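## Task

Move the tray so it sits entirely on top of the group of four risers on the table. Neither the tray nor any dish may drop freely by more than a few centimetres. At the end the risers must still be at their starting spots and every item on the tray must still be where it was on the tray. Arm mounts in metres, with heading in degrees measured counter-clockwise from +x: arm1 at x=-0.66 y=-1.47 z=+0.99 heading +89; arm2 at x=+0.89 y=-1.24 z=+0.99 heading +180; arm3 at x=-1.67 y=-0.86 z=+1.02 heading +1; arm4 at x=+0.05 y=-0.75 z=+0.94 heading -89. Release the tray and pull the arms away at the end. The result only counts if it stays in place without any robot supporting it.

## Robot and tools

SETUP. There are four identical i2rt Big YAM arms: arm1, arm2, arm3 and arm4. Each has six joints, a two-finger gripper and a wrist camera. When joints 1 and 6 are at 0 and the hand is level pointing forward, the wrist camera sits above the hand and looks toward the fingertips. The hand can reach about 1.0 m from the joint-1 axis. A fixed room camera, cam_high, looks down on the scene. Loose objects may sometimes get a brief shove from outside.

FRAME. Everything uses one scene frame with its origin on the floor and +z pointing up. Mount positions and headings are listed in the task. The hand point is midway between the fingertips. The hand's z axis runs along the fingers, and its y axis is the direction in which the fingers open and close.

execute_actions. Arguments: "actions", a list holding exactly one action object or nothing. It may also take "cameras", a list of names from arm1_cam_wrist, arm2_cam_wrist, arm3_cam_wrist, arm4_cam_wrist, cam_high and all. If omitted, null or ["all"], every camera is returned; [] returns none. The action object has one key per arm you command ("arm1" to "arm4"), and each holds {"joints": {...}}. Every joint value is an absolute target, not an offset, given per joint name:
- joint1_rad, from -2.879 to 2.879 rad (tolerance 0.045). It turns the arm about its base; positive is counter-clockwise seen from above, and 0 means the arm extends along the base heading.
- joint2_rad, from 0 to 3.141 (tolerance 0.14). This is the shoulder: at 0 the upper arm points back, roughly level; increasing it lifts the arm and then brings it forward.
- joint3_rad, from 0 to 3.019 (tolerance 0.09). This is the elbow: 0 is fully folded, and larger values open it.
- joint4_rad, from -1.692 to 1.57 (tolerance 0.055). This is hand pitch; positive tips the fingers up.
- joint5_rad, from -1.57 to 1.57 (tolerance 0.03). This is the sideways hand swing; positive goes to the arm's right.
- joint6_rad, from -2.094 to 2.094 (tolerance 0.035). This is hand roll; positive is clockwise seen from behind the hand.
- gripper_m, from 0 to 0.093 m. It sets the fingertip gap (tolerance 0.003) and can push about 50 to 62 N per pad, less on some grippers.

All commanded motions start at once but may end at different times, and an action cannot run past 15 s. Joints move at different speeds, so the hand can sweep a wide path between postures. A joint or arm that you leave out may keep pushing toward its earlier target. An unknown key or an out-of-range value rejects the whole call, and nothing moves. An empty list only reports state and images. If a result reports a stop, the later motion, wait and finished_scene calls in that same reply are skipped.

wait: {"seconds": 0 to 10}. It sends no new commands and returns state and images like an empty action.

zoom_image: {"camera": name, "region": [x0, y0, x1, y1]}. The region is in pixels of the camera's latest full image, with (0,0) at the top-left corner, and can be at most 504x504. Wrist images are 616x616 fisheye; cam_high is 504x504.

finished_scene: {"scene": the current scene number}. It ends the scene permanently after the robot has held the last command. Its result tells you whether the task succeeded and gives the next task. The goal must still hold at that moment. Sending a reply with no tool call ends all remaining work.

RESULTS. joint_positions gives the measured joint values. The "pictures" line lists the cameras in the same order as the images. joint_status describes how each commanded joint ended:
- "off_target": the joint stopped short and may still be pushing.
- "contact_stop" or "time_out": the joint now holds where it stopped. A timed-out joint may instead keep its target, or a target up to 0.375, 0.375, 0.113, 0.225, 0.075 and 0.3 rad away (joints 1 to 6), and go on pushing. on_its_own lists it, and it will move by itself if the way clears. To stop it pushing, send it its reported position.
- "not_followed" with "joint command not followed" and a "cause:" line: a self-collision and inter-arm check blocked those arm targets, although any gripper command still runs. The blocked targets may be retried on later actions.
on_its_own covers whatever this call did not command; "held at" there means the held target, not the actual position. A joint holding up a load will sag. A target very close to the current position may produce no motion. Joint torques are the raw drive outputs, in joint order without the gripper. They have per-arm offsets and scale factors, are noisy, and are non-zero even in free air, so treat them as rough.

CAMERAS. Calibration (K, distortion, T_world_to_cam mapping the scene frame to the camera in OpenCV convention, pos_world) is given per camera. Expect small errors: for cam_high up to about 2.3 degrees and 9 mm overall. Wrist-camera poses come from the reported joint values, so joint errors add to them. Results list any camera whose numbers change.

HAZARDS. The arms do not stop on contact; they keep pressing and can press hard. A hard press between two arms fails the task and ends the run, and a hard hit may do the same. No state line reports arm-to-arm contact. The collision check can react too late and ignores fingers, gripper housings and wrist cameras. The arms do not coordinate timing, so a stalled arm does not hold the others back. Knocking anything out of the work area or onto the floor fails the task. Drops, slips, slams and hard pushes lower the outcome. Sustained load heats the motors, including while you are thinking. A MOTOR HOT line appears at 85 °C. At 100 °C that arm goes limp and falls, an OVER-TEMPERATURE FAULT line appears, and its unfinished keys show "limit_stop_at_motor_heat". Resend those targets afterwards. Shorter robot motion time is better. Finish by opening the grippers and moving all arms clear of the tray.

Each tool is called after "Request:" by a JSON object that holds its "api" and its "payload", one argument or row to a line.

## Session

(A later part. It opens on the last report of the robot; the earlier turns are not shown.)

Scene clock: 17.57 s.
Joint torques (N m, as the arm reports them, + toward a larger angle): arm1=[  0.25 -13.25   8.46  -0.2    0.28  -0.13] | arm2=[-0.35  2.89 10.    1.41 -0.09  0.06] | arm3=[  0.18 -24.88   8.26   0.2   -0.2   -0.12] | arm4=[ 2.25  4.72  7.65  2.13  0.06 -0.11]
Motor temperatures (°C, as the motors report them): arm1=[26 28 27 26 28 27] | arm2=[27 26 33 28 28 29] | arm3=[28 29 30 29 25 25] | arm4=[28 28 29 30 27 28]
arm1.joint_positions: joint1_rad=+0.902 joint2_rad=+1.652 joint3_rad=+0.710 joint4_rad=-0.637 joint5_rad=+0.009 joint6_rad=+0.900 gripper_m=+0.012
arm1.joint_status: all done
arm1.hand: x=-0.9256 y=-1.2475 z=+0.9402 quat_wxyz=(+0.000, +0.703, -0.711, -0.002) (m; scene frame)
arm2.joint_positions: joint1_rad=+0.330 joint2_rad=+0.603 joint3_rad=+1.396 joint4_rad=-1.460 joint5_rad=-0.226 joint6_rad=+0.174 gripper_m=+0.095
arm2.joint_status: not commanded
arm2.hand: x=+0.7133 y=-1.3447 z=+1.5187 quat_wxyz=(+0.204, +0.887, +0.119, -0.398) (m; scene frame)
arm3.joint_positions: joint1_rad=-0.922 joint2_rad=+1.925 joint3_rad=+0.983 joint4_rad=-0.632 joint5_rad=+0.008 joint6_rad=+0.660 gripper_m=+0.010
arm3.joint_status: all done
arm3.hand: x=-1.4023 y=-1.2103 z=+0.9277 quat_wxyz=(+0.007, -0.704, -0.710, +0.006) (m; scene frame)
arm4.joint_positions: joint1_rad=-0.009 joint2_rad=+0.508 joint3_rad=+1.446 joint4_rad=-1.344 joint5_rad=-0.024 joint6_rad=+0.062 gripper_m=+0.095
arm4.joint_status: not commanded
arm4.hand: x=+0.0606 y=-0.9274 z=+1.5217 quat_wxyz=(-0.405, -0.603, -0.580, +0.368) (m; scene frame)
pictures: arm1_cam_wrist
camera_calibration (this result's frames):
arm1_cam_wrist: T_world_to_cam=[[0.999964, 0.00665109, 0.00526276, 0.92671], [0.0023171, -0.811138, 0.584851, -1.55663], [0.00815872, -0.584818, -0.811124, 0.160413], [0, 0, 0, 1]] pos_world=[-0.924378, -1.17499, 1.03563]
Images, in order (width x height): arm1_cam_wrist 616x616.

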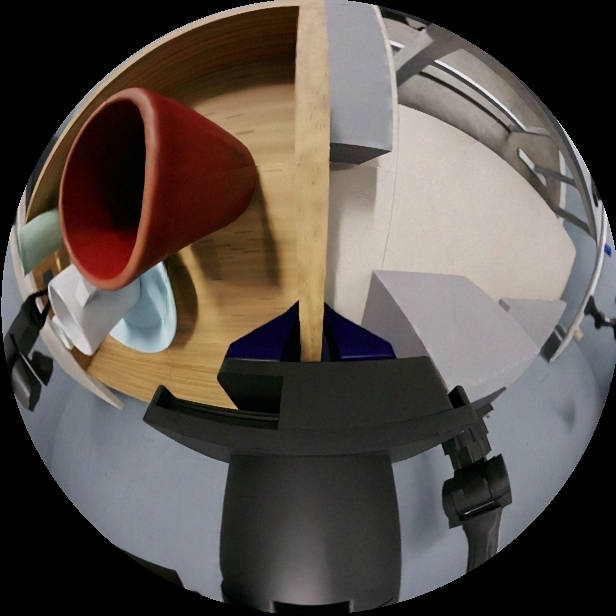

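Request:
{"api": "execute_actions", "payload": {
  "actions": [
    {"arm1":{"joints":{"joint1_rad":0.735,"joint2_rad":1.722,"joint3_rad":0.922,"joint4_rad":-0.7,"joint5_rad":0.005,"joint6_rad":0.715}},"arm3":{"joints":{"joint1_rad":-0.772,"joint2_rad":1.752,"joint3_rad":0.86,"joint4_rad":-0.575,"joint6_rad":0.815}}}
  ],
  "cameras": []
}}

Request:
{"api": "execute_actions", "payload": {
  "actions": [
    {"arm1":{"joints":{"joint1_rad":0.59,"joint2_rad":1.828,"joint3_rad":1.108,"joint4_rad":-0.768,"joint6_rad":0.572}},"arm3":{"joints":{"joint1_rad":-0.56,"joint2_rad":1.69,"joint3_rad":0.74,"joint4_rad":-0.522,"joint6_rad":1.03}}}
  ],
  "cameras": ["arm3_cam_wrist"]
}}

Scene clock: 18.90 s.
Joint torques (N m, as the arm reports them, + toward a larger angle): arm1=[  0.92 -14.93   9.15   0.     0.23  -0.16] | arm2=[-0.39  2.68 10.    1.39 -0.09  0.06] | arm3=[  0.67 -21.72   8.83   0.26  -0.29   0.  ] | arm4=[ 2.28  4.73  7.65  2.12  0.06 -0.11]
Motor temperatures (°C, as the motors report them): arm1=[26 28 28 26 28 27] | arm2=[27 26 33 28 28 29] | arm3=[28 29 30 29 25 25] | arm4=[28 28 29 30 27 28]
arm1.joint_positions: joint1_rad=+0.718 joint2_rad=+1.751 joint3_rad=+0.861 joint4_rad=-0.690 joint5_rad=+0.001 joint6_rad=+0.723 gripper_m=+0.012
arm1.joint_status: all done
arm1.hand: x=-0.9159 y=-1.1642 z=+0.9408 quat_wxyz=(+0.005, +0.700, -0.714, -0.001) (m; scene frame)
arm2.joint_positions: joint1_rad=+0.330 joint2_rad=+0.603 joint3_rad=+1.396 joint4_rad=-1.460 joint5_rad=-0.226 joint6_rad=+0.174 gripper_m=+0.095
arm2.joint_status: not commanded
arm2.hand: x=+0.7133 y=-1.3447 z=+1.5187 quat_wxyz=(+0.204, +0.887, +0.119, -0.398) (m; scene frame)
arm3.joint_positions: joint1_rad=-0.768 joint2_rad=+1.819 joint3_rad=+0.810 joint4_rad=-0.571 joint5_rad=+0.011 joint6_rad=+0.820 gripper_m=+0.010
arm3.joint_status: all done
arm3.hand: x=-1.3959 y=-1.1247 z=+0.9320 quat_wxyz=(+0.009, -0.707, -0.707, +0.007) (m; scene frame)
arm4.joint_positions: joint1_rad=-0.009 joint2_rad=+0.508 joint3_rad=+1.446 joint4_rad=-1.344 joint5_rad=-0.024 joint6_rad=+0.062 gripper_m=+0.095
arm4.joint_status: not commanded
arm4.hand: x=+0.0606 y=-0.9274 z=+1.5217 quat_wxyz=(-0.405, -0.603, -0.580, +0.368) (m; scene frame)
pictures: none
No camera images: the call's "cameras" was empty. Leave "cameras" out to get every camera's image.

Scene clock: 19.97 s.
Joint torques (N m, as the arm reports them, + toward a larger angle): arm1=[  1.95 -19.47   9.91  -0.08   0.3   -0.05] | arm2=[-0.33  2.8  10.02  1.36 -0.09  0.06] | arm3=[  0.68 -19.59   8.15   0.42  -0.33  -0.01] | arm4=[ 2.25  4.75  7.65  2.12  0.06 -0.11]
Motor temperatures (°C, as the motors report them): arm1=[26 28 28 26 28 27] | arm2=[27 26 33 28 28 29] | arm3=[28 29 30 29 25 25] | arm4=[28 28 29 30 27 28]
arm1.joint_positions: joint1_rad=+0.568 joint2_rad=+1.864 joint3_rad=+1.042 joint4_rad=-0.762 joint5_rad=-0.001 joint6_rad=+0.575 gripper_m=+0.012
arm1.joint_status: all done
arm1.hand: x=-0.8990 y=-1.0802 z=+0.9403 quat_wxyz=(+0.006, +0.700, -0.714, +0.000) (m; scene frame)
arm2.joint_positions: joint1_rad=+0.330 joint2_rad=+0.603 joint3_rad=+1.396 joint4_rad=-1.460 joint5_rad=-0.226 joint6_rad=+0.174 gripper_m=+0.095
arm2.joint_status: not commanded
arm2.hand: x=+0.7133 y=-1.3447 z=+1.5187 quat_wxyz=(+0.204, +0.887, +0.119, -0.398) (m; scene frame)
arm3.joint_positions: joint1_rad=-0.557 joint2_rad=+1.755 joint3_rad=+0.693 joint4_rad=-0.521 joint5_rad=+0.012 joint6_rad=+1.036 gripper_m=+0.010
arm3.joint_status: all done
arm3.hand: x=-1.3825 y=-1.0395 z=+0.9314 quat_wxyz=(+0.010, -0.708, -0.706, +0.009) (m; scene frame)
arm4.joint_positions: joint1_rad=-0.009 joint2_rad=+0.508 joint3_rad=+1.446 joint4_rad=-1.344 joint5_rad=-0.024 joint6_rad=+0.062 gripper_m=+0.095
arm4.joint_status: not commanded
arm4.hand: x=+0.0606 y=-0.9274 z=+1.5217 quat_wxyz=(-0.405, -0.603, -0.580, +0.368) (m; scene frame)
pictures: arm3_cam_wrist
camera_calibration (this result's frames):
arm3_cam_wrist: T_world_to_cam=[[-0.999793, 0.000145628, 0.0203282, -1.39729], [0.0121922, 0.80446, 0.593881, 0.30545], [-0.0162668, 0.594006, -0.804296, 1.46802], [0, 0, 0, 1]] pos_world=[-1.37685, -1.11754, 1.02773]
Images, in order (width x height): arm3_cam_wrist 616x616.

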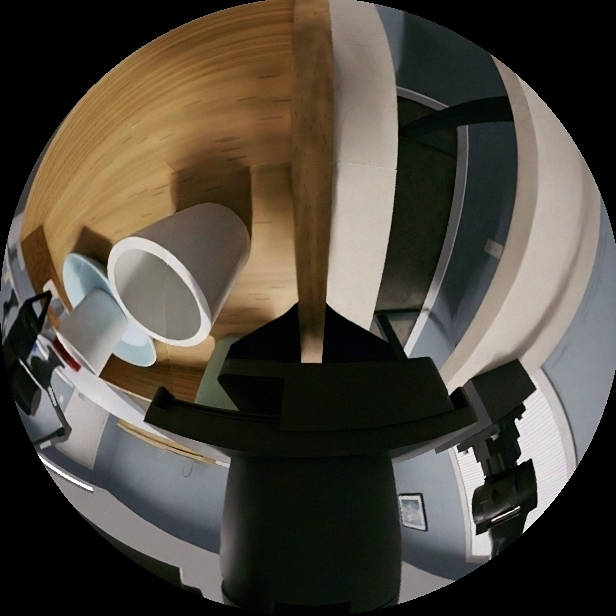

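Request:
{"api": "execute_actions", "payload": {
  "actions": [
    {"arm1":{"joints":{"joint1_rad":0.455,"joint2_rad":1.95,"joint3_rad":1.335,"joint4_rad":-0.86,"joint5_rad":0,"joint6_rad":0.452}},"arm3":{"joints":{"joint1_rad":-0.315,"joint2_rad":1.64,"joint3_rad":0.655,"joint4_rad":-0.485,"joint6_rad":1.28}}}
  ],
  "cameras": []
}}

Request:
{"api": "execute_actions", "payload": {
  "actions": [
    {"arm1":{"joints":{"joint1_rad":0.372,"joint2_rad":2.088,"joint3_rad":1.61,"joint4_rad":-0.98,"joint6_rad":0.37}},"arm3":{"joints":{"joint1_rad":-0.04,"joint2_rad":1.65,"joint3_rad":0.655,"joint4_rad":-0.482,"joint6_rad":1.555}}}
  ],
  "cameras": ["arm1_cam_wrist","arm3_cam_wrist"]
}}

Scene clock: 21.47 s.
Joint torques (N m, as the arm reports them, + toward a larger angle): arm1=[  0.62 -22.84  10.85   0.07   0.56   0.06] | arm2=[-0.34  2.84 10.02  1.4  -0.1   0.06] | arm3=[  0.33 -18.14   7.04   0.55  -0.38   0.11] | arm4=[ 2.25  4.75  7.65  2.13  0.06 -0.11]
Motor temperatures (°C, as the motors report them): arm1=[26 28 29 26 28 27] | arm2=[27 26 33 28 28 29] | arm3=[28 29 30 29 25 25] | arm4=[28 28 29 30 27 28]
arm1.joint_positions: joint1_rad=+0.446 joint2_rad=+1.991 joint3_rad=+1.264 joint4_rad=-0.853 joint5_rad=-0.013 joint6_rad=+0.446 gripper_m=+0.012
arm1.joint_status: all done
arm1.hand: x=-0.8809 y=-0.9926 z=+0.9411 quat_wxyz=(+0.012, +0.702, -0.712, -0.004) (m; scene frame)
arm2.joint_positions: joint1_rad=+0.330 joint2_rad=+0.603 joint3_rad=+1.396 joint4_rad=-1.460 joint5_rad=-0.226 joint6_rad=+0.174 gripper_m=+0.095
arm2.joint_status: not commanded
arm2.hand: x=+0.7133 y=-1.3447 z=+1.5187 quat_wxyz=(+0.204, +0.887, +0.119, -0.398) (m; scene frame)
arm3.joint_positions: joint1_rad=-0.308 joint2_rad=+1.702 joint3_rad=+0.621 joint4_rad=-0.487 joint5_rad=+0.014 joint6_rad=+1.276 gripper_m=+0.010
arm3.joint_status: all done
arm3.hand: x=-1.3687 y=-0.9567 z=+0.9350 quat_wxyz=(+0.000, -0.705, -0.709, +0.007) (m; scene frame)
arm4.joint_positions: joint1_rad=-0.009 joint2_rad=+0.508 joint3_rad=+1.446 joint4_rad=-1.344 joint5_rad=-0.024 joint6_rad=+0.062 gripper_m=+0.095
arm4.joint_status: not commanded
arm4.hand: x=+0.0606 y=-0.9274 z=+1.5217 quat_wxyz=(-0.405, -0.603, -0.580, +0.368) (m; scene frame)
pictures: none
No camera images: the call's "cameras" was empty. Leave "cameras" out to get every camera's image.

Scene clock: 22.63 s.
Joint torques (N m, as the arm reports them, + toward a larger angle): arm1=[  0.31 -27.36  12.31   0.28   0.58  -0.05] | arm2=[-0.35  2.8  10.02  1.4  -0.1   0.06] | arm3=[  0.92 -17.32   7.08   0.42  -0.54   0.07] | arm4=[ 2.24  4.73  7.65  2.13  0.06 -0.11]
Motor temperatures (°C, as the motors report them): arm1=[26 29 30 26 28 27] | arm2=[27 26 33 28 28 29] | arm3=[28 29 30 29 25 25] | arm4=[28 28 29 30 27 28]
arm1.joint_positions: joint1_rad=+0.364 joint2_rad=+2.136 joint3_rad=+1.521 joint4_rad=-0.974 joint5_rad=-0.015 joint6_rad=+0.371 gripper_m=+0.012
arm1.joint_status: all done
arm1.hand: x=-0.8651 y=-0.9125 z=+0.9401 quat_wxyz=(+0.015, +0.700, -0.714, -0.001) (m; scene frame)
arm2.joint_positions: joint1_rad=+0.330 joint2_rad=+0.603 joint3_rad=+1.396 joint4_rad=-1.460 joint5_rad=-0.226 joint6_rad=+0.174 gripper_m=+0.095
arm2.joint_status: not commanded
arm2.hand: x=+0.7133 y=-1.3447 z=+1.5187 quat_wxyz=(+0.204, +0.887, +0.119, -0.398) (m; scene frame)
arm3.joint_positions: joint1_rad=-0.038 joint2_rad=+1.704 joint3_rad=+0.619 joint4_rad=-0.483 joint5_rad=+0.018 joint6_rad=+1.554 gripper_m=+0.010
arm3.joint_status: all done
arm3.hand: x=-1.3554 y=-0.8724 z=+0.9344 quat_wxyz=(-0.002, -0.708, -0.706, +0.007) (m; scene frame)
arm4.joint_positions: joint1_rad=-0.009 joint2_rad=+0.508 joint3_rad=+1.446 joint4_rad=-1.344 joint5_rad=-0.024 joint6_rad=+0.062 gripper_m=+0.095
arm4.joint_status: not commanded
arm4.hand: x=+0.0606 y=-0.9274 z=+1.5217 quat_wxyz=(-0.405, -0.603, -0.580, +0.368) (m; scene frame)
pictures: arm1_cam_wrist, arm3_cam_wrist
camera_calibration (this result's frames):
arm1_cam_wrist: T_world_to_cam=[[0.999894, -0.00175827, -0.0144315, 0.874743], [0.00731632, -0.796942, 0.604012, -1.28575], [-0.0125631, -0.604054, -0.796844, 0.306839], [0, 0, 0, 1]] pos_world=[-0.861389, -0.837781, 1.03373]
arm3_cam_wrist: T_world_to_cam=[[-1, -0.000198109, 0.0000704376, -1.35187], [-0.000120043, 0.812978, 0.582294, 0.170534], [-0.000172622, 0.582294, -0.812978, 1.39129], [0, 0, 0, 1]] pos_world=[-1.35161, -0.949051, 1.03189]
Images, in order (width x height): arm1_cam_wrist 616x616, arm3_cam_wrist 616x616.

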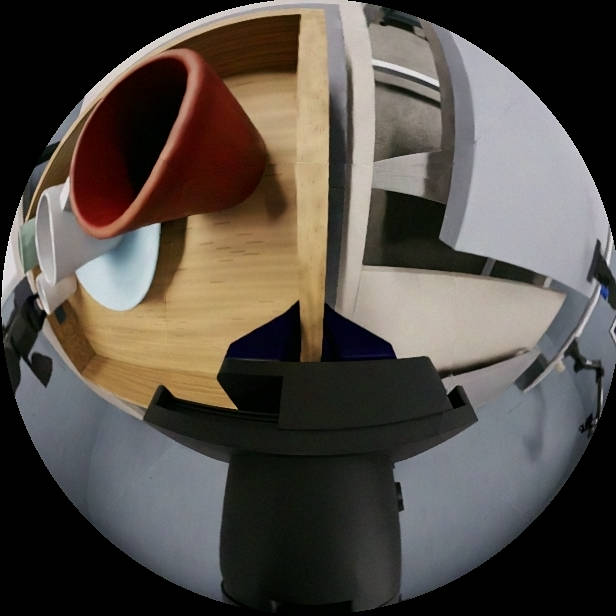

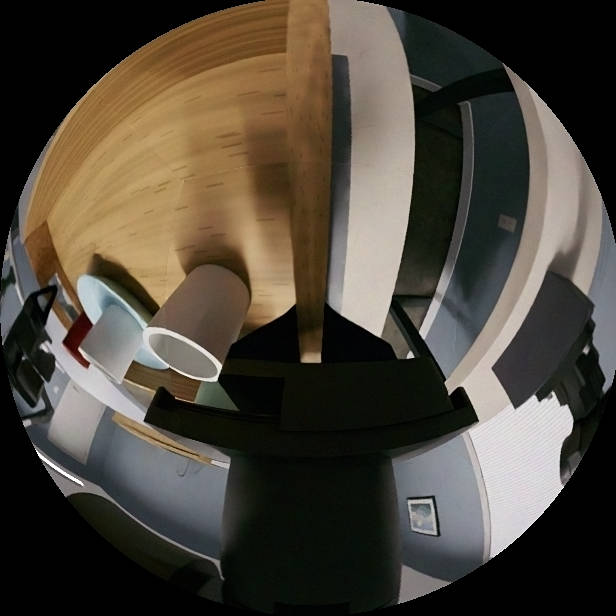

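Request:
{"api": "execute_actions", "payload": {
  "actions": [
    {"arm1":{"joints":{"joint2_rad":2.16,"joint4_rad":-0.89}},"arm3":{"joints":{"joint2_rad":1.79,"joint4_rad":-0.35}}}
  ],
  "cameras": []
}}

Request:
{"api": "execute_actions", "payload": {
  "actions": [
    {"arm1":{"joints":{"joint2_rad":2.215,"joint3_rad":1.58,"joint4_rad":-0.85}},"arm3":{"joints":{"joint2_rad":1.89,"joint3_rad":0.645,"joint4_rad":-0.275}}}
  ],
  "cameras": ["arm3_cam_wrist"]
}}

Scene clock: 23.63 s.
Joint torques (N m, as the arm reports them, + toward a larger angle): arm1=[  0.11 -24.45  12.26   1.59   0.1   -0.01] | arm2=[-0.35  2.74 10.01  1.39 -0.09  0.05] | arm3=[  0.77 -17.38   6.07   0.88   0.24   0.09] | arm4=[ 2.23  4.75  7.65  2.12  0.06 -0.11]
Motor temperatures (°C, as the motors report them): arm1=[26 29 30 26 28 27] | arm2=[27 26 34 28 28 29] | arm3=[28 29 30 29 25 25] | arm4=[28 28 29 30 27 28]
arm1.joint_positions: joint1_rad=+0.366 joint2_rad=+2.179 joint3_rad=+1.521 joint4_rad=-0.914 joint5_rad=+0.001 joint6_rad=+0.373 gripper_m=+0.012
arm1.joint_status: all done
arm1.hand: x=-0.8659 y=-0.9062 z=+0.9149 quat_wxyz=(+0.005, +0.700, -0.714, -0.005) (m; scene frame)
arm2.joint_positions: joint1_rad=+0.330 joint2_rad=+0.603 joint3_rad=+1.396 joint4_rad=-1.460 joint5_rad=-0.226 joint6_rad=+0.174 gripper_m=+0.095
arm2.joint_status: not commanded
arm2.hand: x=+0.7133 y=-1.3447 z=+1.5187 quat_wxyz=(+0.204, +0.887, +0.119, -0.398) (m; scene frame)
arm3.joint_positions: joint1_rad=-0.038 joint2_rad=+1.835 joint3_rad=+0.619 joint4_rad=-0.362 joint5_rad=-0.005 joint6_rad=+1.552 gripper_m=+0.010
arm3.joint_status: all done
arm3.hand: x=-1.3571 y=-0.8685 z=+0.8953 quat_wxyz=(+0.009, -0.707, -0.707, +0.003) (m; scene frame)
arm4.joint_positions: joint1_rad=-0.009 joint2_rad=+0.508 joint3_rad=+1.446 joint4_rad=-1.344 joint5_rad=-0.024 joint6_rad=+0.062 gripper_m=+0.095
arm4.joint_status: not commanded
arm4.hand: x=+0.0606 y=-0.9274 z=+1.5217 quat_wxyz=(-0.405, -0.603, -0.580, +0.368) (m; scene frame)
pictures: none
No camera images: the call's "cameras" was empty. Leave "cameras" out to get every camera's image.

Scene clock: 24.30 s.
Joint torques (N m, as the arm reports them, + toward a larger angle): arm1=[  0.23 -22.01  10.04   1.99  -0.23  -0.03] | arm2=[-0.27  2.71 10.    1.4  -0.09  0.05] | arm3=[  0.8  -12.02   5.1    1.85   0.39   0.12] | arm4=[ 2.24  4.74  7.64  2.12  0.06 -0.11]
Motor temperatures (°C, as the motors report them): arm1=[26 29 31 26 28 27] | arm2=[27 26 34 28 28 29] | arm3=[28 29 30 29 25 25] | arm4=[28 28 29 30 27 28]
arm1.joint_positions: joint1_rad=+0.366 joint2_rad=+2.207 joint3_rad=+1.521 joint4_rad=-0.885 joint5_rad=+0.009 joint6_rad=+0.372 gripper_m=+0.011
arm1.joint_status: all done
arm1.hand: x=-0.8652 y=-0.9045 z=+0.8989 quat_wxyz=(+0.001, +0.700, -0.714, -0.004) (m; scene frame)
arm2.joint_positions: joint1_rad=+0.330 joint2_rad=+0.603 joint3_rad=+1.396 joint4_rad=-1.460 joint5_rad=-0.226 joint6_rad=+0.174 gripper_m=+0.095
arm2.joint_status: not commanded
arm2.hand: x=+0.7133 y=-1.3447 z=+1.5187 quat_wxyz=(+0.204, +0.887, +0.119, -0.398) (m; scene frame)
arm3.joint_positions: joint1_rad=-0.038 joint2_rad=+1.877 joint3_rad=+0.618 joint4_rad=-0.312 joint5_rad=-0.008 joint6_rad=+1.549 gripper_m=+0.010
arm3.joint_status: all done
arm3.hand: x=-1.3567 y=-0.8678 z=+0.8827 quat_wxyz=(+0.008, -0.706, -0.708, -0.001) (m; scene frame)
arm4.joint_positions: joint1_rad=-0.009 joint2_rad=+0.508 joint3_rad=+1.446 joint4_rad=-1.344 joint5_rad=-0.024 joint6_rad=+0.062 gripper_m=+0.095
arm4.joint_status: not commanded
arm4.hand: x=+0.0606 y=-0.9274 z=+1.5217 quat_wxyz=(-0.405, -0.603, -0.580, +0.368) (m; scene frame)
pictures: arm3_cam_wrist
camera_calibration (this result's frames):
arm3_cam_wrist: T_world_to_cam=[[-0.999984, -0.00461273, 0.00332227, -1.35984], [-0.00167253, 0.797304, 0.603576, 0.162369], [-0.00543299, 0.60356, -0.797299, 1.34405], [0, 0, 0, 1]] pos_world=[-1.35224, -0.946944, 0.978123]
Images, in order (width x height): arm3_cam_wrist 616x616.

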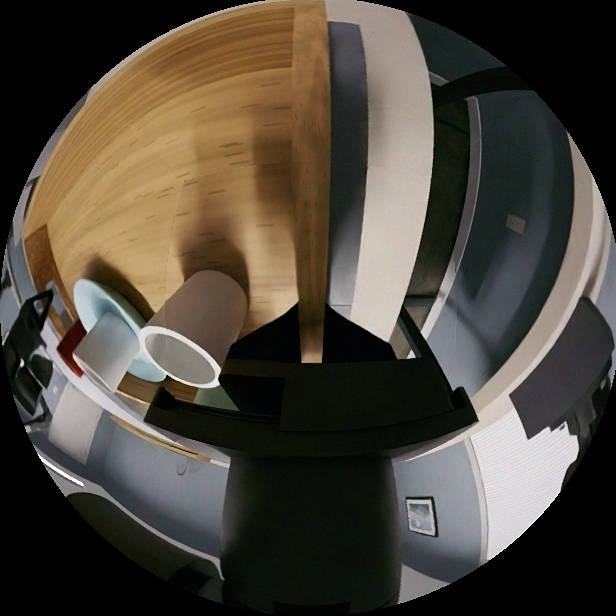

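Request:
{"api": "execute_actions", "payload": {
  "actions": [
    {"arm1":{"joints":{"joint3_rad":1.535,"joint4_rad":-0.88,"gripper_m":0.035}},"arm3":{"joints":{"joint2_rad":1.877,"joint3_rad":0.63,"joint4_rad":-0.31,"gripper_m":0.028}}}
  ],
  "cameras": []
}}

Request:
{"api": "execute_actions", "payload": {
  "actions": [
    {"arm1":{"joints":{"joint2_rad":2.08,"joint4_rad":-1.02}},"arm3":{"joints":{"joint2_rad":1.68,"joint4_rad":-0.52}}}
  ],
  "cameras": []
}}

Request:
{"api": "execute_actions", "payload": {
  "actions": [
    {"arm1":{"joints":{"joint1_rad":0.3,"joint2_rad":1.98,"joint3_rad":1.93,"joint4_rad":-1.53,"joint6_rad":0.3}},"arm3":{"joints":{"joint2_rad":1.21,"joint3_rad":1.245,"joint4_rad":-1.59}}}
  ],
  "cameras": ["arm1_cam_wrist","arm3_cam_wrist"]
}}

Scene clock: 25.20 s.
Joint torques (N m, as the arm reports them, + toward a larger angle): arm1=[  0.41 -21.88   7.13   0.79  -0.02  -0.07] | arm2=[-0.29  2.69 10.01  1.4  -0.09  0.05] | arm3=[  0.79 -13.28   3.98   0.51   0.19   0.13] | arm4=[ 2.26  4.73  7.64  2.12  0.06 -0.11]
Motor temperatures (°C, as the motors report them): arm1=[26 29 31 26 28 27] | arm2=[27 26 34 28 28 29] | arm3=[28 29 30 29 25 25] | arm4=[28 28 29 30 27 28]
arm1.joint_positions: joint1_rad=+0.366 joint2_rad=+2.207 joint3_rad=+1.521 joint4_rad=-0.885 joint5_rad=+0.003 joint6_rad=+0.372 gripper_m=+0.035
arm1.joint_status: all done
arm1.hand: x=-0.8663 y=-0.9048 z=+0.8989 quat_wxyz=(+0.004, +0.700, -0.714, -0.005) (m; scene frame)
arm2.joint_positions: joint1_rad=+0.330 joint2_rad=+0.603 joint3_rad=+1.396 joint4_rad=-1.460 joint5_rad=-0.226 joint6_rad=+0.174 gripper_m=+0.095
arm2.joint_status: not commanded
arm2.hand: x=+0.7133 y=-1.3447 z=+1.5187 quat_wxyz=(+0.204, +0.887, +0.119, -0.398) (m; scene frame)
arm3.joint_positions: joint1_rad=-0.038 joint2_rad=+1.877 joint3_rad=+0.618 joint4_rad=-0.312 joint5_rad=-0.003 joint6_rad=+1.549 gripper_m=+0.028
arm3.joint_status: all done
arm3.hand: x=-1.3562 y=-0.8688 z=+0.8829 quat_wxyz=(+0.006, -0.706, -0.708, +0.001) (m; scene frame)
arm4.joint_positions: joint1_rad=-0.009 joint2_rad=+0.508 joint3_rad=+1.446 joint4_rad=-1.344 joint5_rad=-0.024 joint6_rad=+0.062 gripper_m=+0.095
arm4.joint_status: not commanded
arm4.hand: x=+0.0606 y=-0.9274 z=+1.5217 quat_wxyz=(-0.405, -0.603, -0.580, +0.368) (m; scene frame)
pictures: none
No camera images: the call's "cameras" was empty. Leave "cameras" out to get every camera's image.

Scene clock: 26.47 s.
Joint torques (N m, as the arm reports them, + toward a larger angle): arm1=[  0.19 -20.59   7.75  -0.02   0.06  -0.01] | arm2=[-0.34  2.7  10.02  1.42 -0.1   0.05] | arm3=[  0.78 -10.3    5.61  -0.07   0.18   0.12] | arm4=[ 2.26  4.75  7.64  2.13  0.06 -0.11]
Motor temperatures (°C, as the motors report them): arm1=[26 29 31 26 28 27] | arm2=[27 26 34 28 28 29] | arm3=[28 29 30 29 25 25] | arm4=[28 28 29 30 27 28]
arm1.joint_positions: joint1_rad=+0.366 joint2_rad=+2.065 joint3_rad=+1.521 joint4_rad=-1.008 joint5_rad=+0.003 joint6_rad=+0.372 gripper_m=+0.035
arm1.joint_status: all done
arm1.hand: x=-0.8636 y=-0.9090 z=+0.9805 quat_wxyz=(+0.000, +0.700, -0.714, -0.014) (m; scene frame)
arm2.joint_positions: joint1_rad=+0.330 joint2_rad=+0.603 joint3_rad=+1.396 joint4_rad=-1.460 joint5_rad=-0.226 joint6_rad=+0.174 gripper_m=+0.095
arm2.joint_status: not commanded
arm2.hand: x=+0.7133 y=-1.3447 z=+1.5187 quat_wxyz=(+0.204, +0.887, +0.119, -0.398) (m; scene frame)
arm3.joint_positions: joint1_rad=-0.038 joint2_rad=+1.665 joint3_rad=+0.618 joint4_rad=-0.506 joint5_rad=-0.002 joint6_rad=+1.549 gripper_m=+0.028
arm3.joint_status: all done
arm3.hand: x=-1.3532 y=-0.8692 z=+0.9456 quat_wxyz=(-0.001, -0.706, -0.708, -0.005) (m; scene frame)
arm4.joint_positions: joint1_rad=-0.009 joint2_rad=+0.508 joint3_rad=+1.446 joint4_rad=-1.344 joint5_rad=-0.024 joint6_rad=+0.062 gripper_m=+0.095
arm4.joint_status: not commanded
arm4.hand: x=+0.0606 y=-0.9274 z=+1.5217 quat_wxyz=(-0.405, -0.603, -0.580, +0.368) (m; scene frame)
pictures: none
No camera images: the call's "cameras" was empty. Leave "cameras" out to get every camera's image.

Scene clock: 28.07 s.
Joint torques (N m, as the arm reports them, + toward a larger angle): arm1=[ -0.55 -19.86   9.91   0.01   0.08  -0.21] | arm2=[-0.29  2.78  9.99  1.39 -0.1   0.05] | arm3=[ 0.77 -8.63 10.68 -0.07  0.17  0.12] | arm4=[ 2.26  4.75  7.65  2.12  0.06 -0.11]
Motor temperatures (°C, as the motors report them): arm1=[26 30 31 26 28 27] | arm2=[27 26 34 28 28 29] | arm3=[28 29 30 29 25 25] | arm4=[28 28 29 30 27 28]
arm1.joint_positions: joint1_rad=+0.302 joint2_rad=+1.955 joint3_rad=+1.902 joint4_rad=-1.517 joint5_rad=+0.001 joint6_rad=+0.314 gripper_m=+0.035
arm1.joint_status: all done
arm1.hand: x=-0.8294 y=-0.8826 z=+1.1813 quat_wxyz=(+0.004, +0.698, -0.716, -0.005) (m; scene frame)
arm2.joint_positions: joint1_rad=+0.330 joint2_rad=+0.603 joint3_rad=+1.396 joint4_rad=-1.460 joint5_rad=-0.226 joint6_rad=+0.174 gripper_m=+0.095
arm2.joint_status: not commanded
arm2.hand: x=+0.7133 y=-1.3447 z=+1.5187 quat_wxyz=(+0.204, +0.887, +0.119, -0.398) (m; scene frame)
arm3.joint_positions: joint1_rad=-0.038 joint2_rad=+1.206 joint3_rad=+1.224 joint4_rad=-1.576 joint5_rad=-0.002 joint6_rad=+1.549 gripper_m=+0.028
arm3.joint_status: all done
arm3.hand: x=-1.3354 y=-0.8710 z=+1.2907 quat_wxyz=(+0.001, -0.706, -0.708, -0.003) (m; scene frame)
arm4.joint_positions: joint1_rad=-0.009 joint2_rad=+0.508 joint3_rad=+1.446 joint4_rad=-1.344 joint5_rad=-0.024 joint6_rad=+0.062 gripper_m=+0.095
arm4.joint_status: not commanded
arm4.hand: x=+0.0606 y=-0.9274 z=+1.5217 quat_wxyz=(-0.405, -0.603, -0.580, +0.368) (m; scene frame)
pictures: arm1_cam_wrist, arm3_cam_wrist
camera_calibration (this result's frames):
arm1_cam_wrist: T_world_to_cam=[[0.999963, -0.00706992, -0.00496143, 0.826767], [-0.00281439, -0.809794, 0.586707, -1.4072], [-0.00816571, -0.586671, -0.809784, 0.551812], [0, 0, 0, 1]] pos_world=[-0.826191, -0.809964, 1.27656]
arm3_cam_wrist: T_world_to_cam=[[-0.999941, -0.00460477, -0.00987019, -1.32281], [-0.00959411, 0.801355, 0.598112, -0.0813158], [0.00515535, 0.598171, -0.801352, 1.68606], [0, 0, 0, 1]] pos_world=[-1.33221, -0.949483, 1.38671]
Images, in order (width x height): arm1_cam_wrist 616x616, arm3_cam_wrist 616x616.

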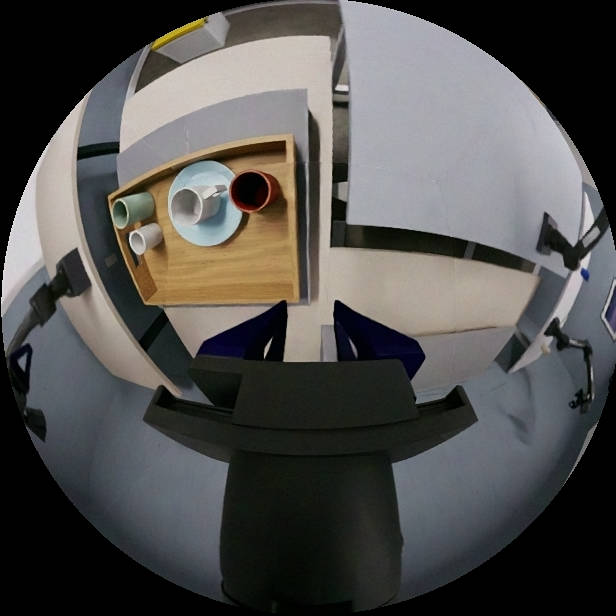

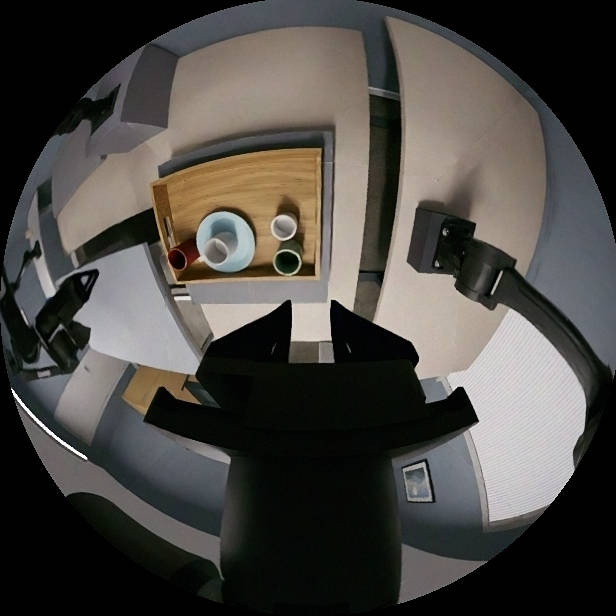

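Request:
{"api": "execute_actions", "payload": {
  "actions": [
    {"arm1":{"joints":{"joint1_rad":0.352,"joint2_rad":2.33,"joint3_rad":2.12,"joint4_rad":-1.34,"joint6_rad":0.36}},"arm3":{"joints":{"joint1_rad":-0.01,"joint2_rad":1.68,"joint3_rad":0.9,"joint4_rad":-0.765,"joint6_rad":1.58,"gripper_m":0.09}}}
  ],
  "cameras": ["arm1_cam_wrist","arm3_cam_wrist"]
}}

Scene clock: 32.20 s.
Joint torques (N m, as the arm reports them, + toward a larger angle): arm1=[  0.27 -27.57   9.82   0.83   0.05   0.02] | arm2=[-0.36  2.83 10.03  1.38 -0.1   0.05] | arm3=[  1.97 -15.2    7.63   0.96   0.16   0.17] | arm4=[ 2.27  4.75  7.64  2.13  0.06 -0.11]
Motor temperatures (°C, as the motors report them): arm1=[26 30 32 26 28 27] | arm2=[27 26 34 28 28 29] | arm3=[28 28 31 29 25 25] | arm4=[28 28 29 30 27 28]
arm1.joint_positions: joint1_rad=+0.346 joint2_rad=+2.335 joint3_rad=+2.091 joint4_rad=-1.349 joint5_rad=+0.001 joint6_rad=+0.346 gripper_m=+0.035
arm1.joint_status: all done
arm1.hand: x=-0.8868 y=-0.8058 z=+1.0109 quat_wxyz=(+0.009, +0.702, -0.712, +0.005) (m; scene frame)
arm2.joint_positions: joint1_rad=+0.330 joint2_rad=+0.603 joint3_rad=+1.396 joint4_rad=-1.460 joint5_rad=-0.226 joint6_rad=+0.174 gripper_m=+0.095
arm2.joint_status: not commanded
arm2.hand: x=+0.7133 y=-1.3447 z=+1.5187 quat_wxyz=(+0.204, +0.887, +0.119, -0.398) (m; scene frame)
arm3.joint_positions: joint1_rad=-0.022 joint2_rad=+1.684 joint3_rad=+0.884 joint4_rad=-0.779 joint5_rad=-0.002 joint6_rad=+1.571 gripper_m=+0.090
arm3.joint_status: all done
arm3.hand: x=-1.2772 y=-0.8643 z=+0.9996 quat_wxyz=(+0.009, -0.708, -0.706, +0.004) (m; scene frame)
arm4.joint_positions: joint1_rad=-0.009 joint2_rad=+0.508 joint3_rad=+1.446 joint4_rad=-1.344 joint5_rad=-0.024 joint6_rad=+0.062 gripper_m=+0.095
arm4.joint_status: not commanded
arm4.hand: x=+0.0606 y=-0.9274 z=+1.5217 quat_wxyz=(-0.405, -0.603, -0.580, +0.368) (m; scene frame)
pictures: arm1_cam_wrist, arm3_cam_wrist
camera_calibration (this result's frames):
arm1_cam_wrist: T_world_to_cam=[[0.999981, 0.00578741, 0.00228284, 0.886914], [0.00323597, -0.797239, 0.603655, -1.2468], [0.00531357, -0.603636, -0.797243, 0.444083], [0, 0, 0, 1]] pos_world=[-0.885222, -0.731065, 1.10465]
arm3_cam_wrist: T_world_to_cam=[[-0.999933, -0.000114902, 0.0115495, -1.28498], [0.00681881, 0.80122, 0.598332, 0.108611], [-0.00932241, 0.598371, -0.801165, 1.42996], [0, 0, 0, 1]] pos_world=[-1.27231, -0.942817, 1.09549]
Images, in order (width x height): arm1_cam_wrist 616x616, arm3_cam_wrist 616x616.

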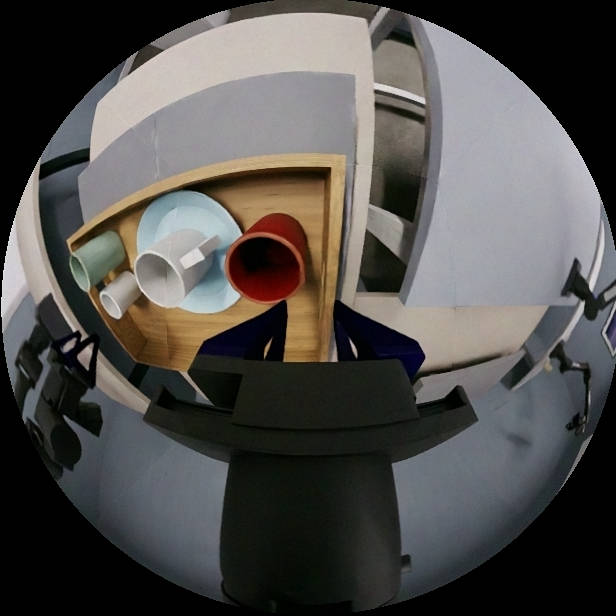

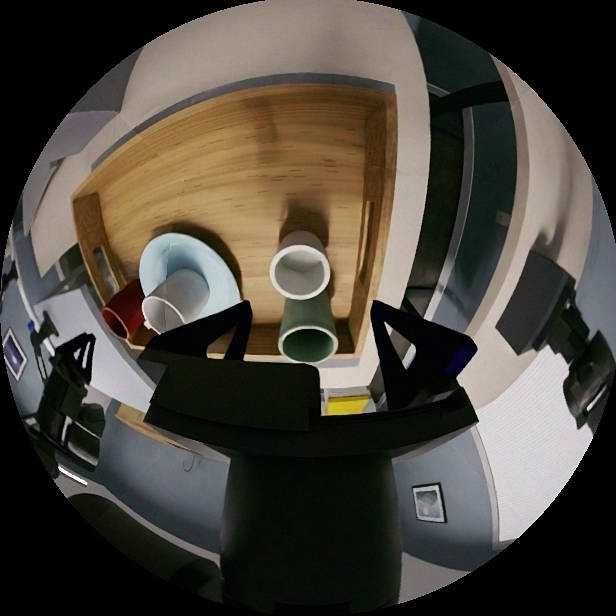

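Request:
{"api": "execute_actions", "payload": {
  "actions": [
    {"arm1":{"joints":{"joint1_rad":0.36,"joint2_rad":2.428,"joint3_rad":2.13,"joint4_rad":-1.243}},"arm3":{"joints":{"joint1_rad":-0.045,"joint2_rad":1.889,"joint3_rad":0.88,"joint4_rad":-0.528,"joint6_rad":1.55}}}
  ],
  "cameras": ["arm1_cam_wrist","arm3_cam_wrist"]
}}

Scene clock: 33.47 s.
Joint torques (N m, as the arm reports them, + toward a larger angle): arm1=[  1.05 -24.33  10.38   1.02   0.03   0.1 ] | arm2=[-0.36  2.79 10.05  1.42 -0.1   0.06] | arm3=[ -0.09 -17.1    5.16   0.98   0.16  -0.06] | arm4=[ 2.26  4.74  7.64  2.13  0.06 -0.11]
Motor temperatures (°C, as the motors report them): arm1=[26 30 32 26 28 27] | arm2=[27 26 34 28 28 29] | arm3=[28 28 31 29 25 25] | arm4=[28 28 29 30 27 28]
arm1.joint_positions: joint1_rad=+0.346 joint2_rad=+2.395 joint3_rad=+2.091 joint4_rad=-1.257 joint5_rad=+0.001 joint6_rad=+0.346 gripper_m=+0.035
arm1.joint_status: all done
arm1.hand: x=-0.8922 y=-0.7917 z=+0.9702 quat_wxyz=(+0.002, +0.702, -0.712, -0.010) (m; scene frame)
arm2.joint_positions: joint1_rad=+0.330 joint2_rad=+0.603 joint3_rad=+1.396 joint4_rad=-1.460 joint5_rad=-0.226 joint6_rad=+0.174 gripper_m=+0.095
arm2.joint_status: not commanded
arm2.hand: x=+0.7133 y=-1.3447 z=+1.5187 quat_wxyz=(+0.204, +0.887, +0.119, -0.398) (m; scene frame)
arm3.joint_positions: joint1_rad=-0.033 joint2_rad=+1.894 joint3_rad=+0.877 joint4_rad=-0.542 joint5_rad=-0.002 joint6_rad=+1.559 gripper_m=+0.090
arm3.joint_status: all done
arm3.hand: x=-1.2640 y=-0.8686 z=+0.9173 quat_wxyz=(+0.002, -0.708, -0.706, -0.003) (m; scene frame)
arm4.joint_positions: joint1_rad=-0.009 joint2_rad=+0.508 joint3_rad=+1.446 joint4_rad=-1.344 joint5_rad=-0.024 joint6_rad=+0.062 gripper_m=+0.095
arm4.joint_status: not commanded
arm4.hand: x=+0.0606 y=-0.9274 z=+1.5217 quat_wxyz=(-0.405, -0.603, -0.580, +0.368) (m; scene frame)
pictures: arm1_cam_wrist, arm3_cam_wrist
camera_calibration (this result's frames):
arm1_cam_wrist: T_world_to_cam=[[0.999953, 0.00506409, -0.00825542, 0.901977], [0.00890702, -0.815573, 0.578586, -1.19611], [-0.00380288, -0.578633, -0.815579, 0.449559], [0, 0, 0, 1]] pos_world=[-0.889571, -0.719952, 1.06615]
arm3_cam_wrist: T_world_to_cam=[[-0.999969, -0.0000340078, -0.00792655, -1.25299], [-0.00476915, 0.801325, 0.598211, 0.146832], [0.0063314, 0.59823, -0.8013, 1.38655], [0, 0, 0, 1]] pos_world=[-1.26103, -0.947178, 1.01327]
Images, in order (width x height): arm1_cam_wrist 616x616, arm3_cam_wrist 616x616.

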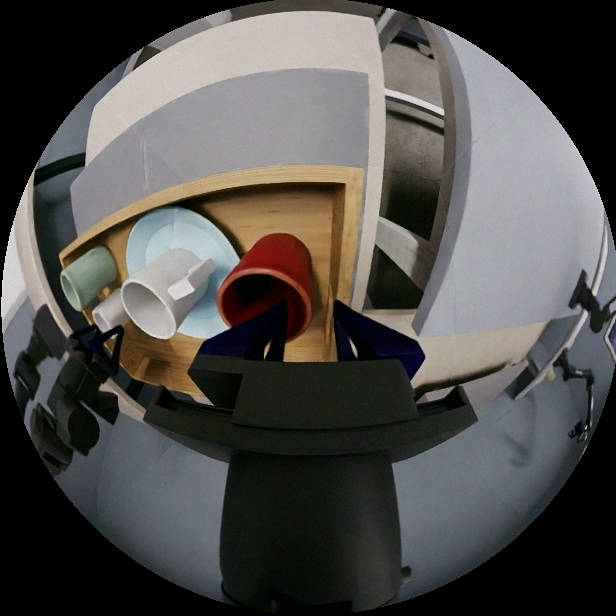

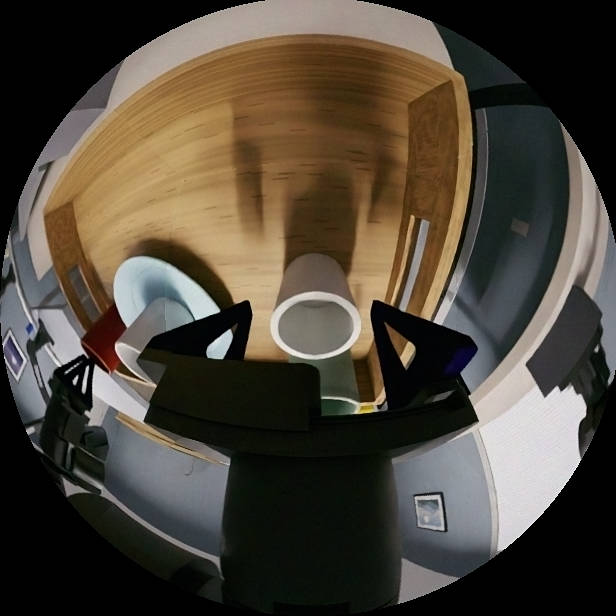

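Request:
{"api": "execute_actions", "payload": {
  "actions": [
    {"arm1":{"joints":{"joint2_rad":2.462,"joint4_rad":-1.222}},"arm3":{"joints":{"joint2_rad":1.94,"joint4_rad":-0.505,"gripper_m":0.07}}}
  ],
  "cameras": []
}}

Request:
{"api": "execute_actions", "payload": {
  "actions": [
    {"arm1":{"joints":{"gripper_m":0}},"arm3":{"joints":{"gripper_m":0.04}}}
  ],
  "cameras": ["arm1_cam_wrist","arm3_cam_wrist"]
}}

Scene clock: 34.43 s.
Joint torques (N m, as the arm reports them, + toward a larger angle): arm1=[  0.71 -23.24  10.37   1.06   0.02   0.09] | arm2=[-0.28  2.66 10.    1.37 -0.1   0.05] | arm3=[ -0.11 -15.21   4.92   0.98   0.16  -0.05] | arm4=[ 2.27  4.75  7.64  2.12  0.06 -0.11]
Motor temperatures (°C, as the motors report them): arm1=[26 30 32 26 28 27] | arm2=[27 26 34 28 28 29] | arm3=[28 28 31 29 25 25] | arm4=[28 28 29 30 27 28]
arm1.joint_positions: joint1_rad=+0.346 joint2_rad=+2.418 joint3_rad=+2.091 joint4_rad=-1.236 joint5_rad=+0.001 joint6_rad=+0.346 gripper_m=+0.035
arm1.joint_status: all done
arm1.hand: x=-0.8929 y=-0.7904 z=+0.9541 quat_wxyz=(+0.002, +0.702, -0.712, -0.009) (m; scene frame)
arm2.joint_positions: joint1_rad=+0.330 joint2_rad=+0.603 joint3_rad=+1.396 joint4_rad=-1.460 joint5_rad=-0.226 joint6_rad=+0.174 gripper_m=+0.095
arm2.joint_status: not commanded
arm2.hand: x=+0.7133 y=-1.3447 z=+1.5187 quat_wxyz=(+0.204, +0.887, +0.119, -0.398) (m; scene frame)
arm3.joint_positions: joint1_rad=-0.033 joint2_rad=+1.924 joint3_rad=+0.877 joint4_rad=-0.519 joint5_rad=-0.002 joint6_rad=+1.559 gripper_m=+0.070
arm3.joint_status: all done
arm3.hand: x=-1.2655 y=-0.8686 z=+0.9058 quat_wxyz=(+0.004, -0.708, -0.706, +0.000) (m; scene frame)
arm4.joint_positions: joint1_rad=-0.009 joint2_rad=+0.508 joint3_rad=+1.446 joint4_rad=-1.344 joint5_rad=-0.024 joint6_rad=+0.062 gripper_m=+0.095
arm4.joint_status: not commanded
arm4.hand: x=+0.0606 y=-0.9274 z=+1.5217 quat_wxyz=(-0.405, -0.603, -0.580, +0.368) (m; scene frame)
pictures: none
No camera images: the call's "cameras" was empty. Leave "cameras" out to get every camera's image.

Scene clock: 35.03 s.
Joint torques (N m, as the arm reports them, + toward a larger angle): arm1=[  1.26 -23.04  10.11   0.63   0.04   0.04] | arm2=[-0.42  2.79 10.02  1.4  -0.1   0.06] | arm3=[ -0.08 -15.12   4.94   0.89   0.14  -0.05] | arm4=[ 2.25  4.74  7.64  2.12  0.06 -0.11]
Motor temperatures (°C, as the motors report them): arm1=[26 30 32 26 28 27] | arm2=[27 26 34 28 28 29] | arm3=[28 28 30 29 25 25] | arm4=[28 28 29 30 27 28]
arm1.joint_positions: joint1_rad=+0.347 joint2_rad=+2.419 joint3_rad=+2.092 joint4_rad=-1.229 joint5_rad=+0.002 joint6_rad=+0.351 gripper_m=+0.006
arm1.joint_status: gripper_m off_target (ended at +0.006, target +0.000)
arm1.hand: x=-0.8940 y=-0.7887 z=+0.9543 quat_wxyz=(+0.001, +0.701, -0.714, -0.012) (m; scene frame)
arm2.joint_positions: joint1_rad=+0.330 joint2_rad=+0.603 joint3_rad=+1.396 joint4_rad=-1.460 joint5_rad=-0.226 joint6_rad=+0.174 gripper_m=+0.095
arm2.joint_status: not commanded
arm2.hand: x=+0.7133 y=-1.3447 z=+1.5187 quat_wxyz=(+0.204, +0.887, +0.119, -0.398) (m; scene frame)
arm3.joint_positions: joint1_rad=-0.033 joint2_rad=+1.924 joint3_rad=+0.877 joint4_rad=-0.517 joint5_rad=-0.001 joint6_rad=+1.559 gripper_m=+0.063
arm3.joint_status: gripper_m off_target (ended at +0.063, target +0.040)
arm3.hand: x=-1.2649 y=-0.8687 z=+0.9058 quat_wxyz=(+0.003, -0.708, -0.706, -0.001) (m; scene frame)
arm4.joint_positions: joint1_rad=-0.009 joint2_rad=+0.508 joint3_rad=+1.446 joint4_rad=-1.344 joint5_rad=-0.024 joint6_rad=+0.062 gripper_m=+0.095
arm4.joint_status: not commanded
arm4.hand: x=+0.0606 y=-0.9274 z=+1.5217 quat_wxyz=(-0.405, -0.603, -0.580, +0.368) (m; scene frame)
pictures: arm1_cam_wrist, arm3_cam_wrist
camera_calibration (this result's frames):
arm1_cam_wrist: T_world_to_cam=[[0.999954, 0.000457219, -0.00957427, 0.901239], [0.00587687, -0.818335, 0.574711, -1.18563], [-0.00757219, -0.574741, -0.8183, 0.440682], [0, 0, 0, 1]] pos_world=[-0.890893, -0.717374, 1.05063]
arm3_cam_wrist: T_world_to_cam=[[-0.999993, -0.000819085, -0.00372423, -1.25854], [-0.00288255, 0.801742, 0.597663, 0.156997], [0.00249633, 0.597669, -0.801739, 1.37246], [0, 0, 0, 1]] pos_world=[-1.26151, -0.947179, 1.00184]
Images, in order (width x height): arm1_cam_wrist 616x616, arm3_cam_wrist 616x616.

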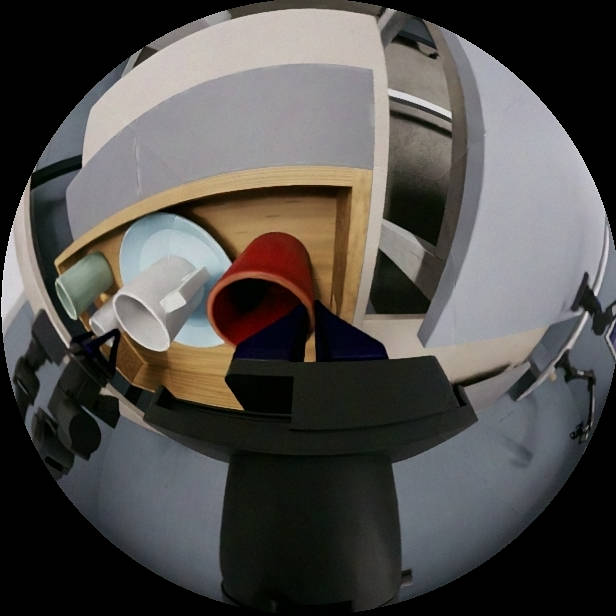

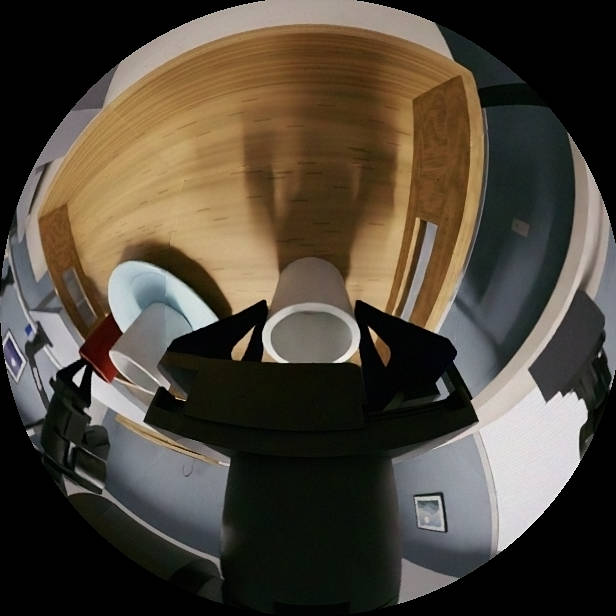

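Request:
{"api": "execute_actions", "payload": {
  "actions": [
    {"arm1":{"joints":{"joint1_rad":0.365,"joint2_rad":2.365,"joint3_rad":1.985,"joint4_rad":-1.165}},"arm3":{"joints":{"joint1_rad":-0.218,"joint2_rad":1.92,"joint6_rad":1.375}}}
  ],
  "cameras": ["arm1_cam_wrist"]
}}

Scene clock: 36.33 s.
Joint torques (N m, as the arm reports them, + toward a larger angle): arm1=[  1.31 -27.47   6.09   0.89  -0.03   0.01] | arm2=[-0.31  2.8  10.    1.4  -0.09  0.05] | arm3=[  1.64 -16.97   4.95   0.9    0.12  -0.07] | arm4=[ 2.27  4.77  7.65  2.12  0.06 -0.11]
Motor temperatures (°C, as the motors report them): arm1=[26 31 32 26 28 27] | arm2=[27 26 34 28 28 29] | arm3=[28 28 30 29 25 25] | arm4=[28 28 29 30 27 28]
arm1.joint_positions: joint1_rad=+0.347 joint2_rad=+2.375 joint3_rad=+2.007 joint4_rad=-1.171 joint5_rad=+0.004 joint6_rad=+0.352 gripper_m=+0.006
arm1.joint_status: all done
arm1.hand: x=-0.8906 y=-0.7985 z=+0.9535 quat_wxyz=(-0.004, +0.700, -0.714, -0.019) (m; scene frame)
arm2.joint_positions: joint1_rad=+0.330 joint2_rad=+0.603 joint3_rad=+1.396 joint4_rad=-1.460 joint5_rad=-0.226 joint6_rad=+0.174 gripper_m=+0.095
arm2.joint_status: not commanded
arm2.hand: x=+0.7133 y=-1.3447 z=+1.5187 quat_wxyz=(+0.204, +0.887, +0.119, -0.398) (m; scene frame)
arm3.joint_positions: joint1_rad=-0.226 joint2_rad=+1.923 joint3_rad=+0.877 joint4_rad=-0.517 joint5_rad=+0.000 joint6_rad=+1.386 gripper_m=+0.063
arm3.joint_status: all done
arm3.hand: x=-1.2736 y=-0.9474 z=+0.9058 quat_wxyz=(+0.002, -0.715, -0.699, +0.000) (m; scene frame)
arm4.joint_positions: joint1_rad=-0.009 joint2_rad=+0.508 joint3_rad=+1.446 joint4_rad=-1.344 joint5_rad=-0.024 joint6_rad=+0.062 gripper_m=+0.095
arm4.joint_status: not commanded
arm4.hand: x=+0.0606 y=-0.9274 z=+1.5217 quat_wxyz=(-0.405, -0.603, -0.580, +0.368) (m; scene frame)
pictures: arm1_cam_wrist
camera_calibration (this result's frames):
arm1_cam_wrist: T_world_to_cam=[[0.999915, -0.0000133222, -0.0130302, 0.900656], [0.00730903, -0.82729, 0.561727, -1.18676], [-0.0107873, -0.561775, -0.82722, 0.450382], [0, 0, 0, 1]] pos_world=[-0.887047, -0.728766, 1.05093]
Images, in order (width x height): arm1_cam_wrist 616x616.

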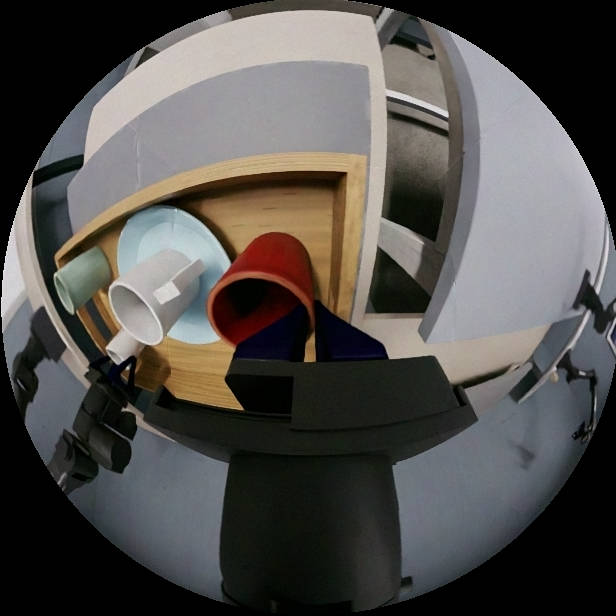

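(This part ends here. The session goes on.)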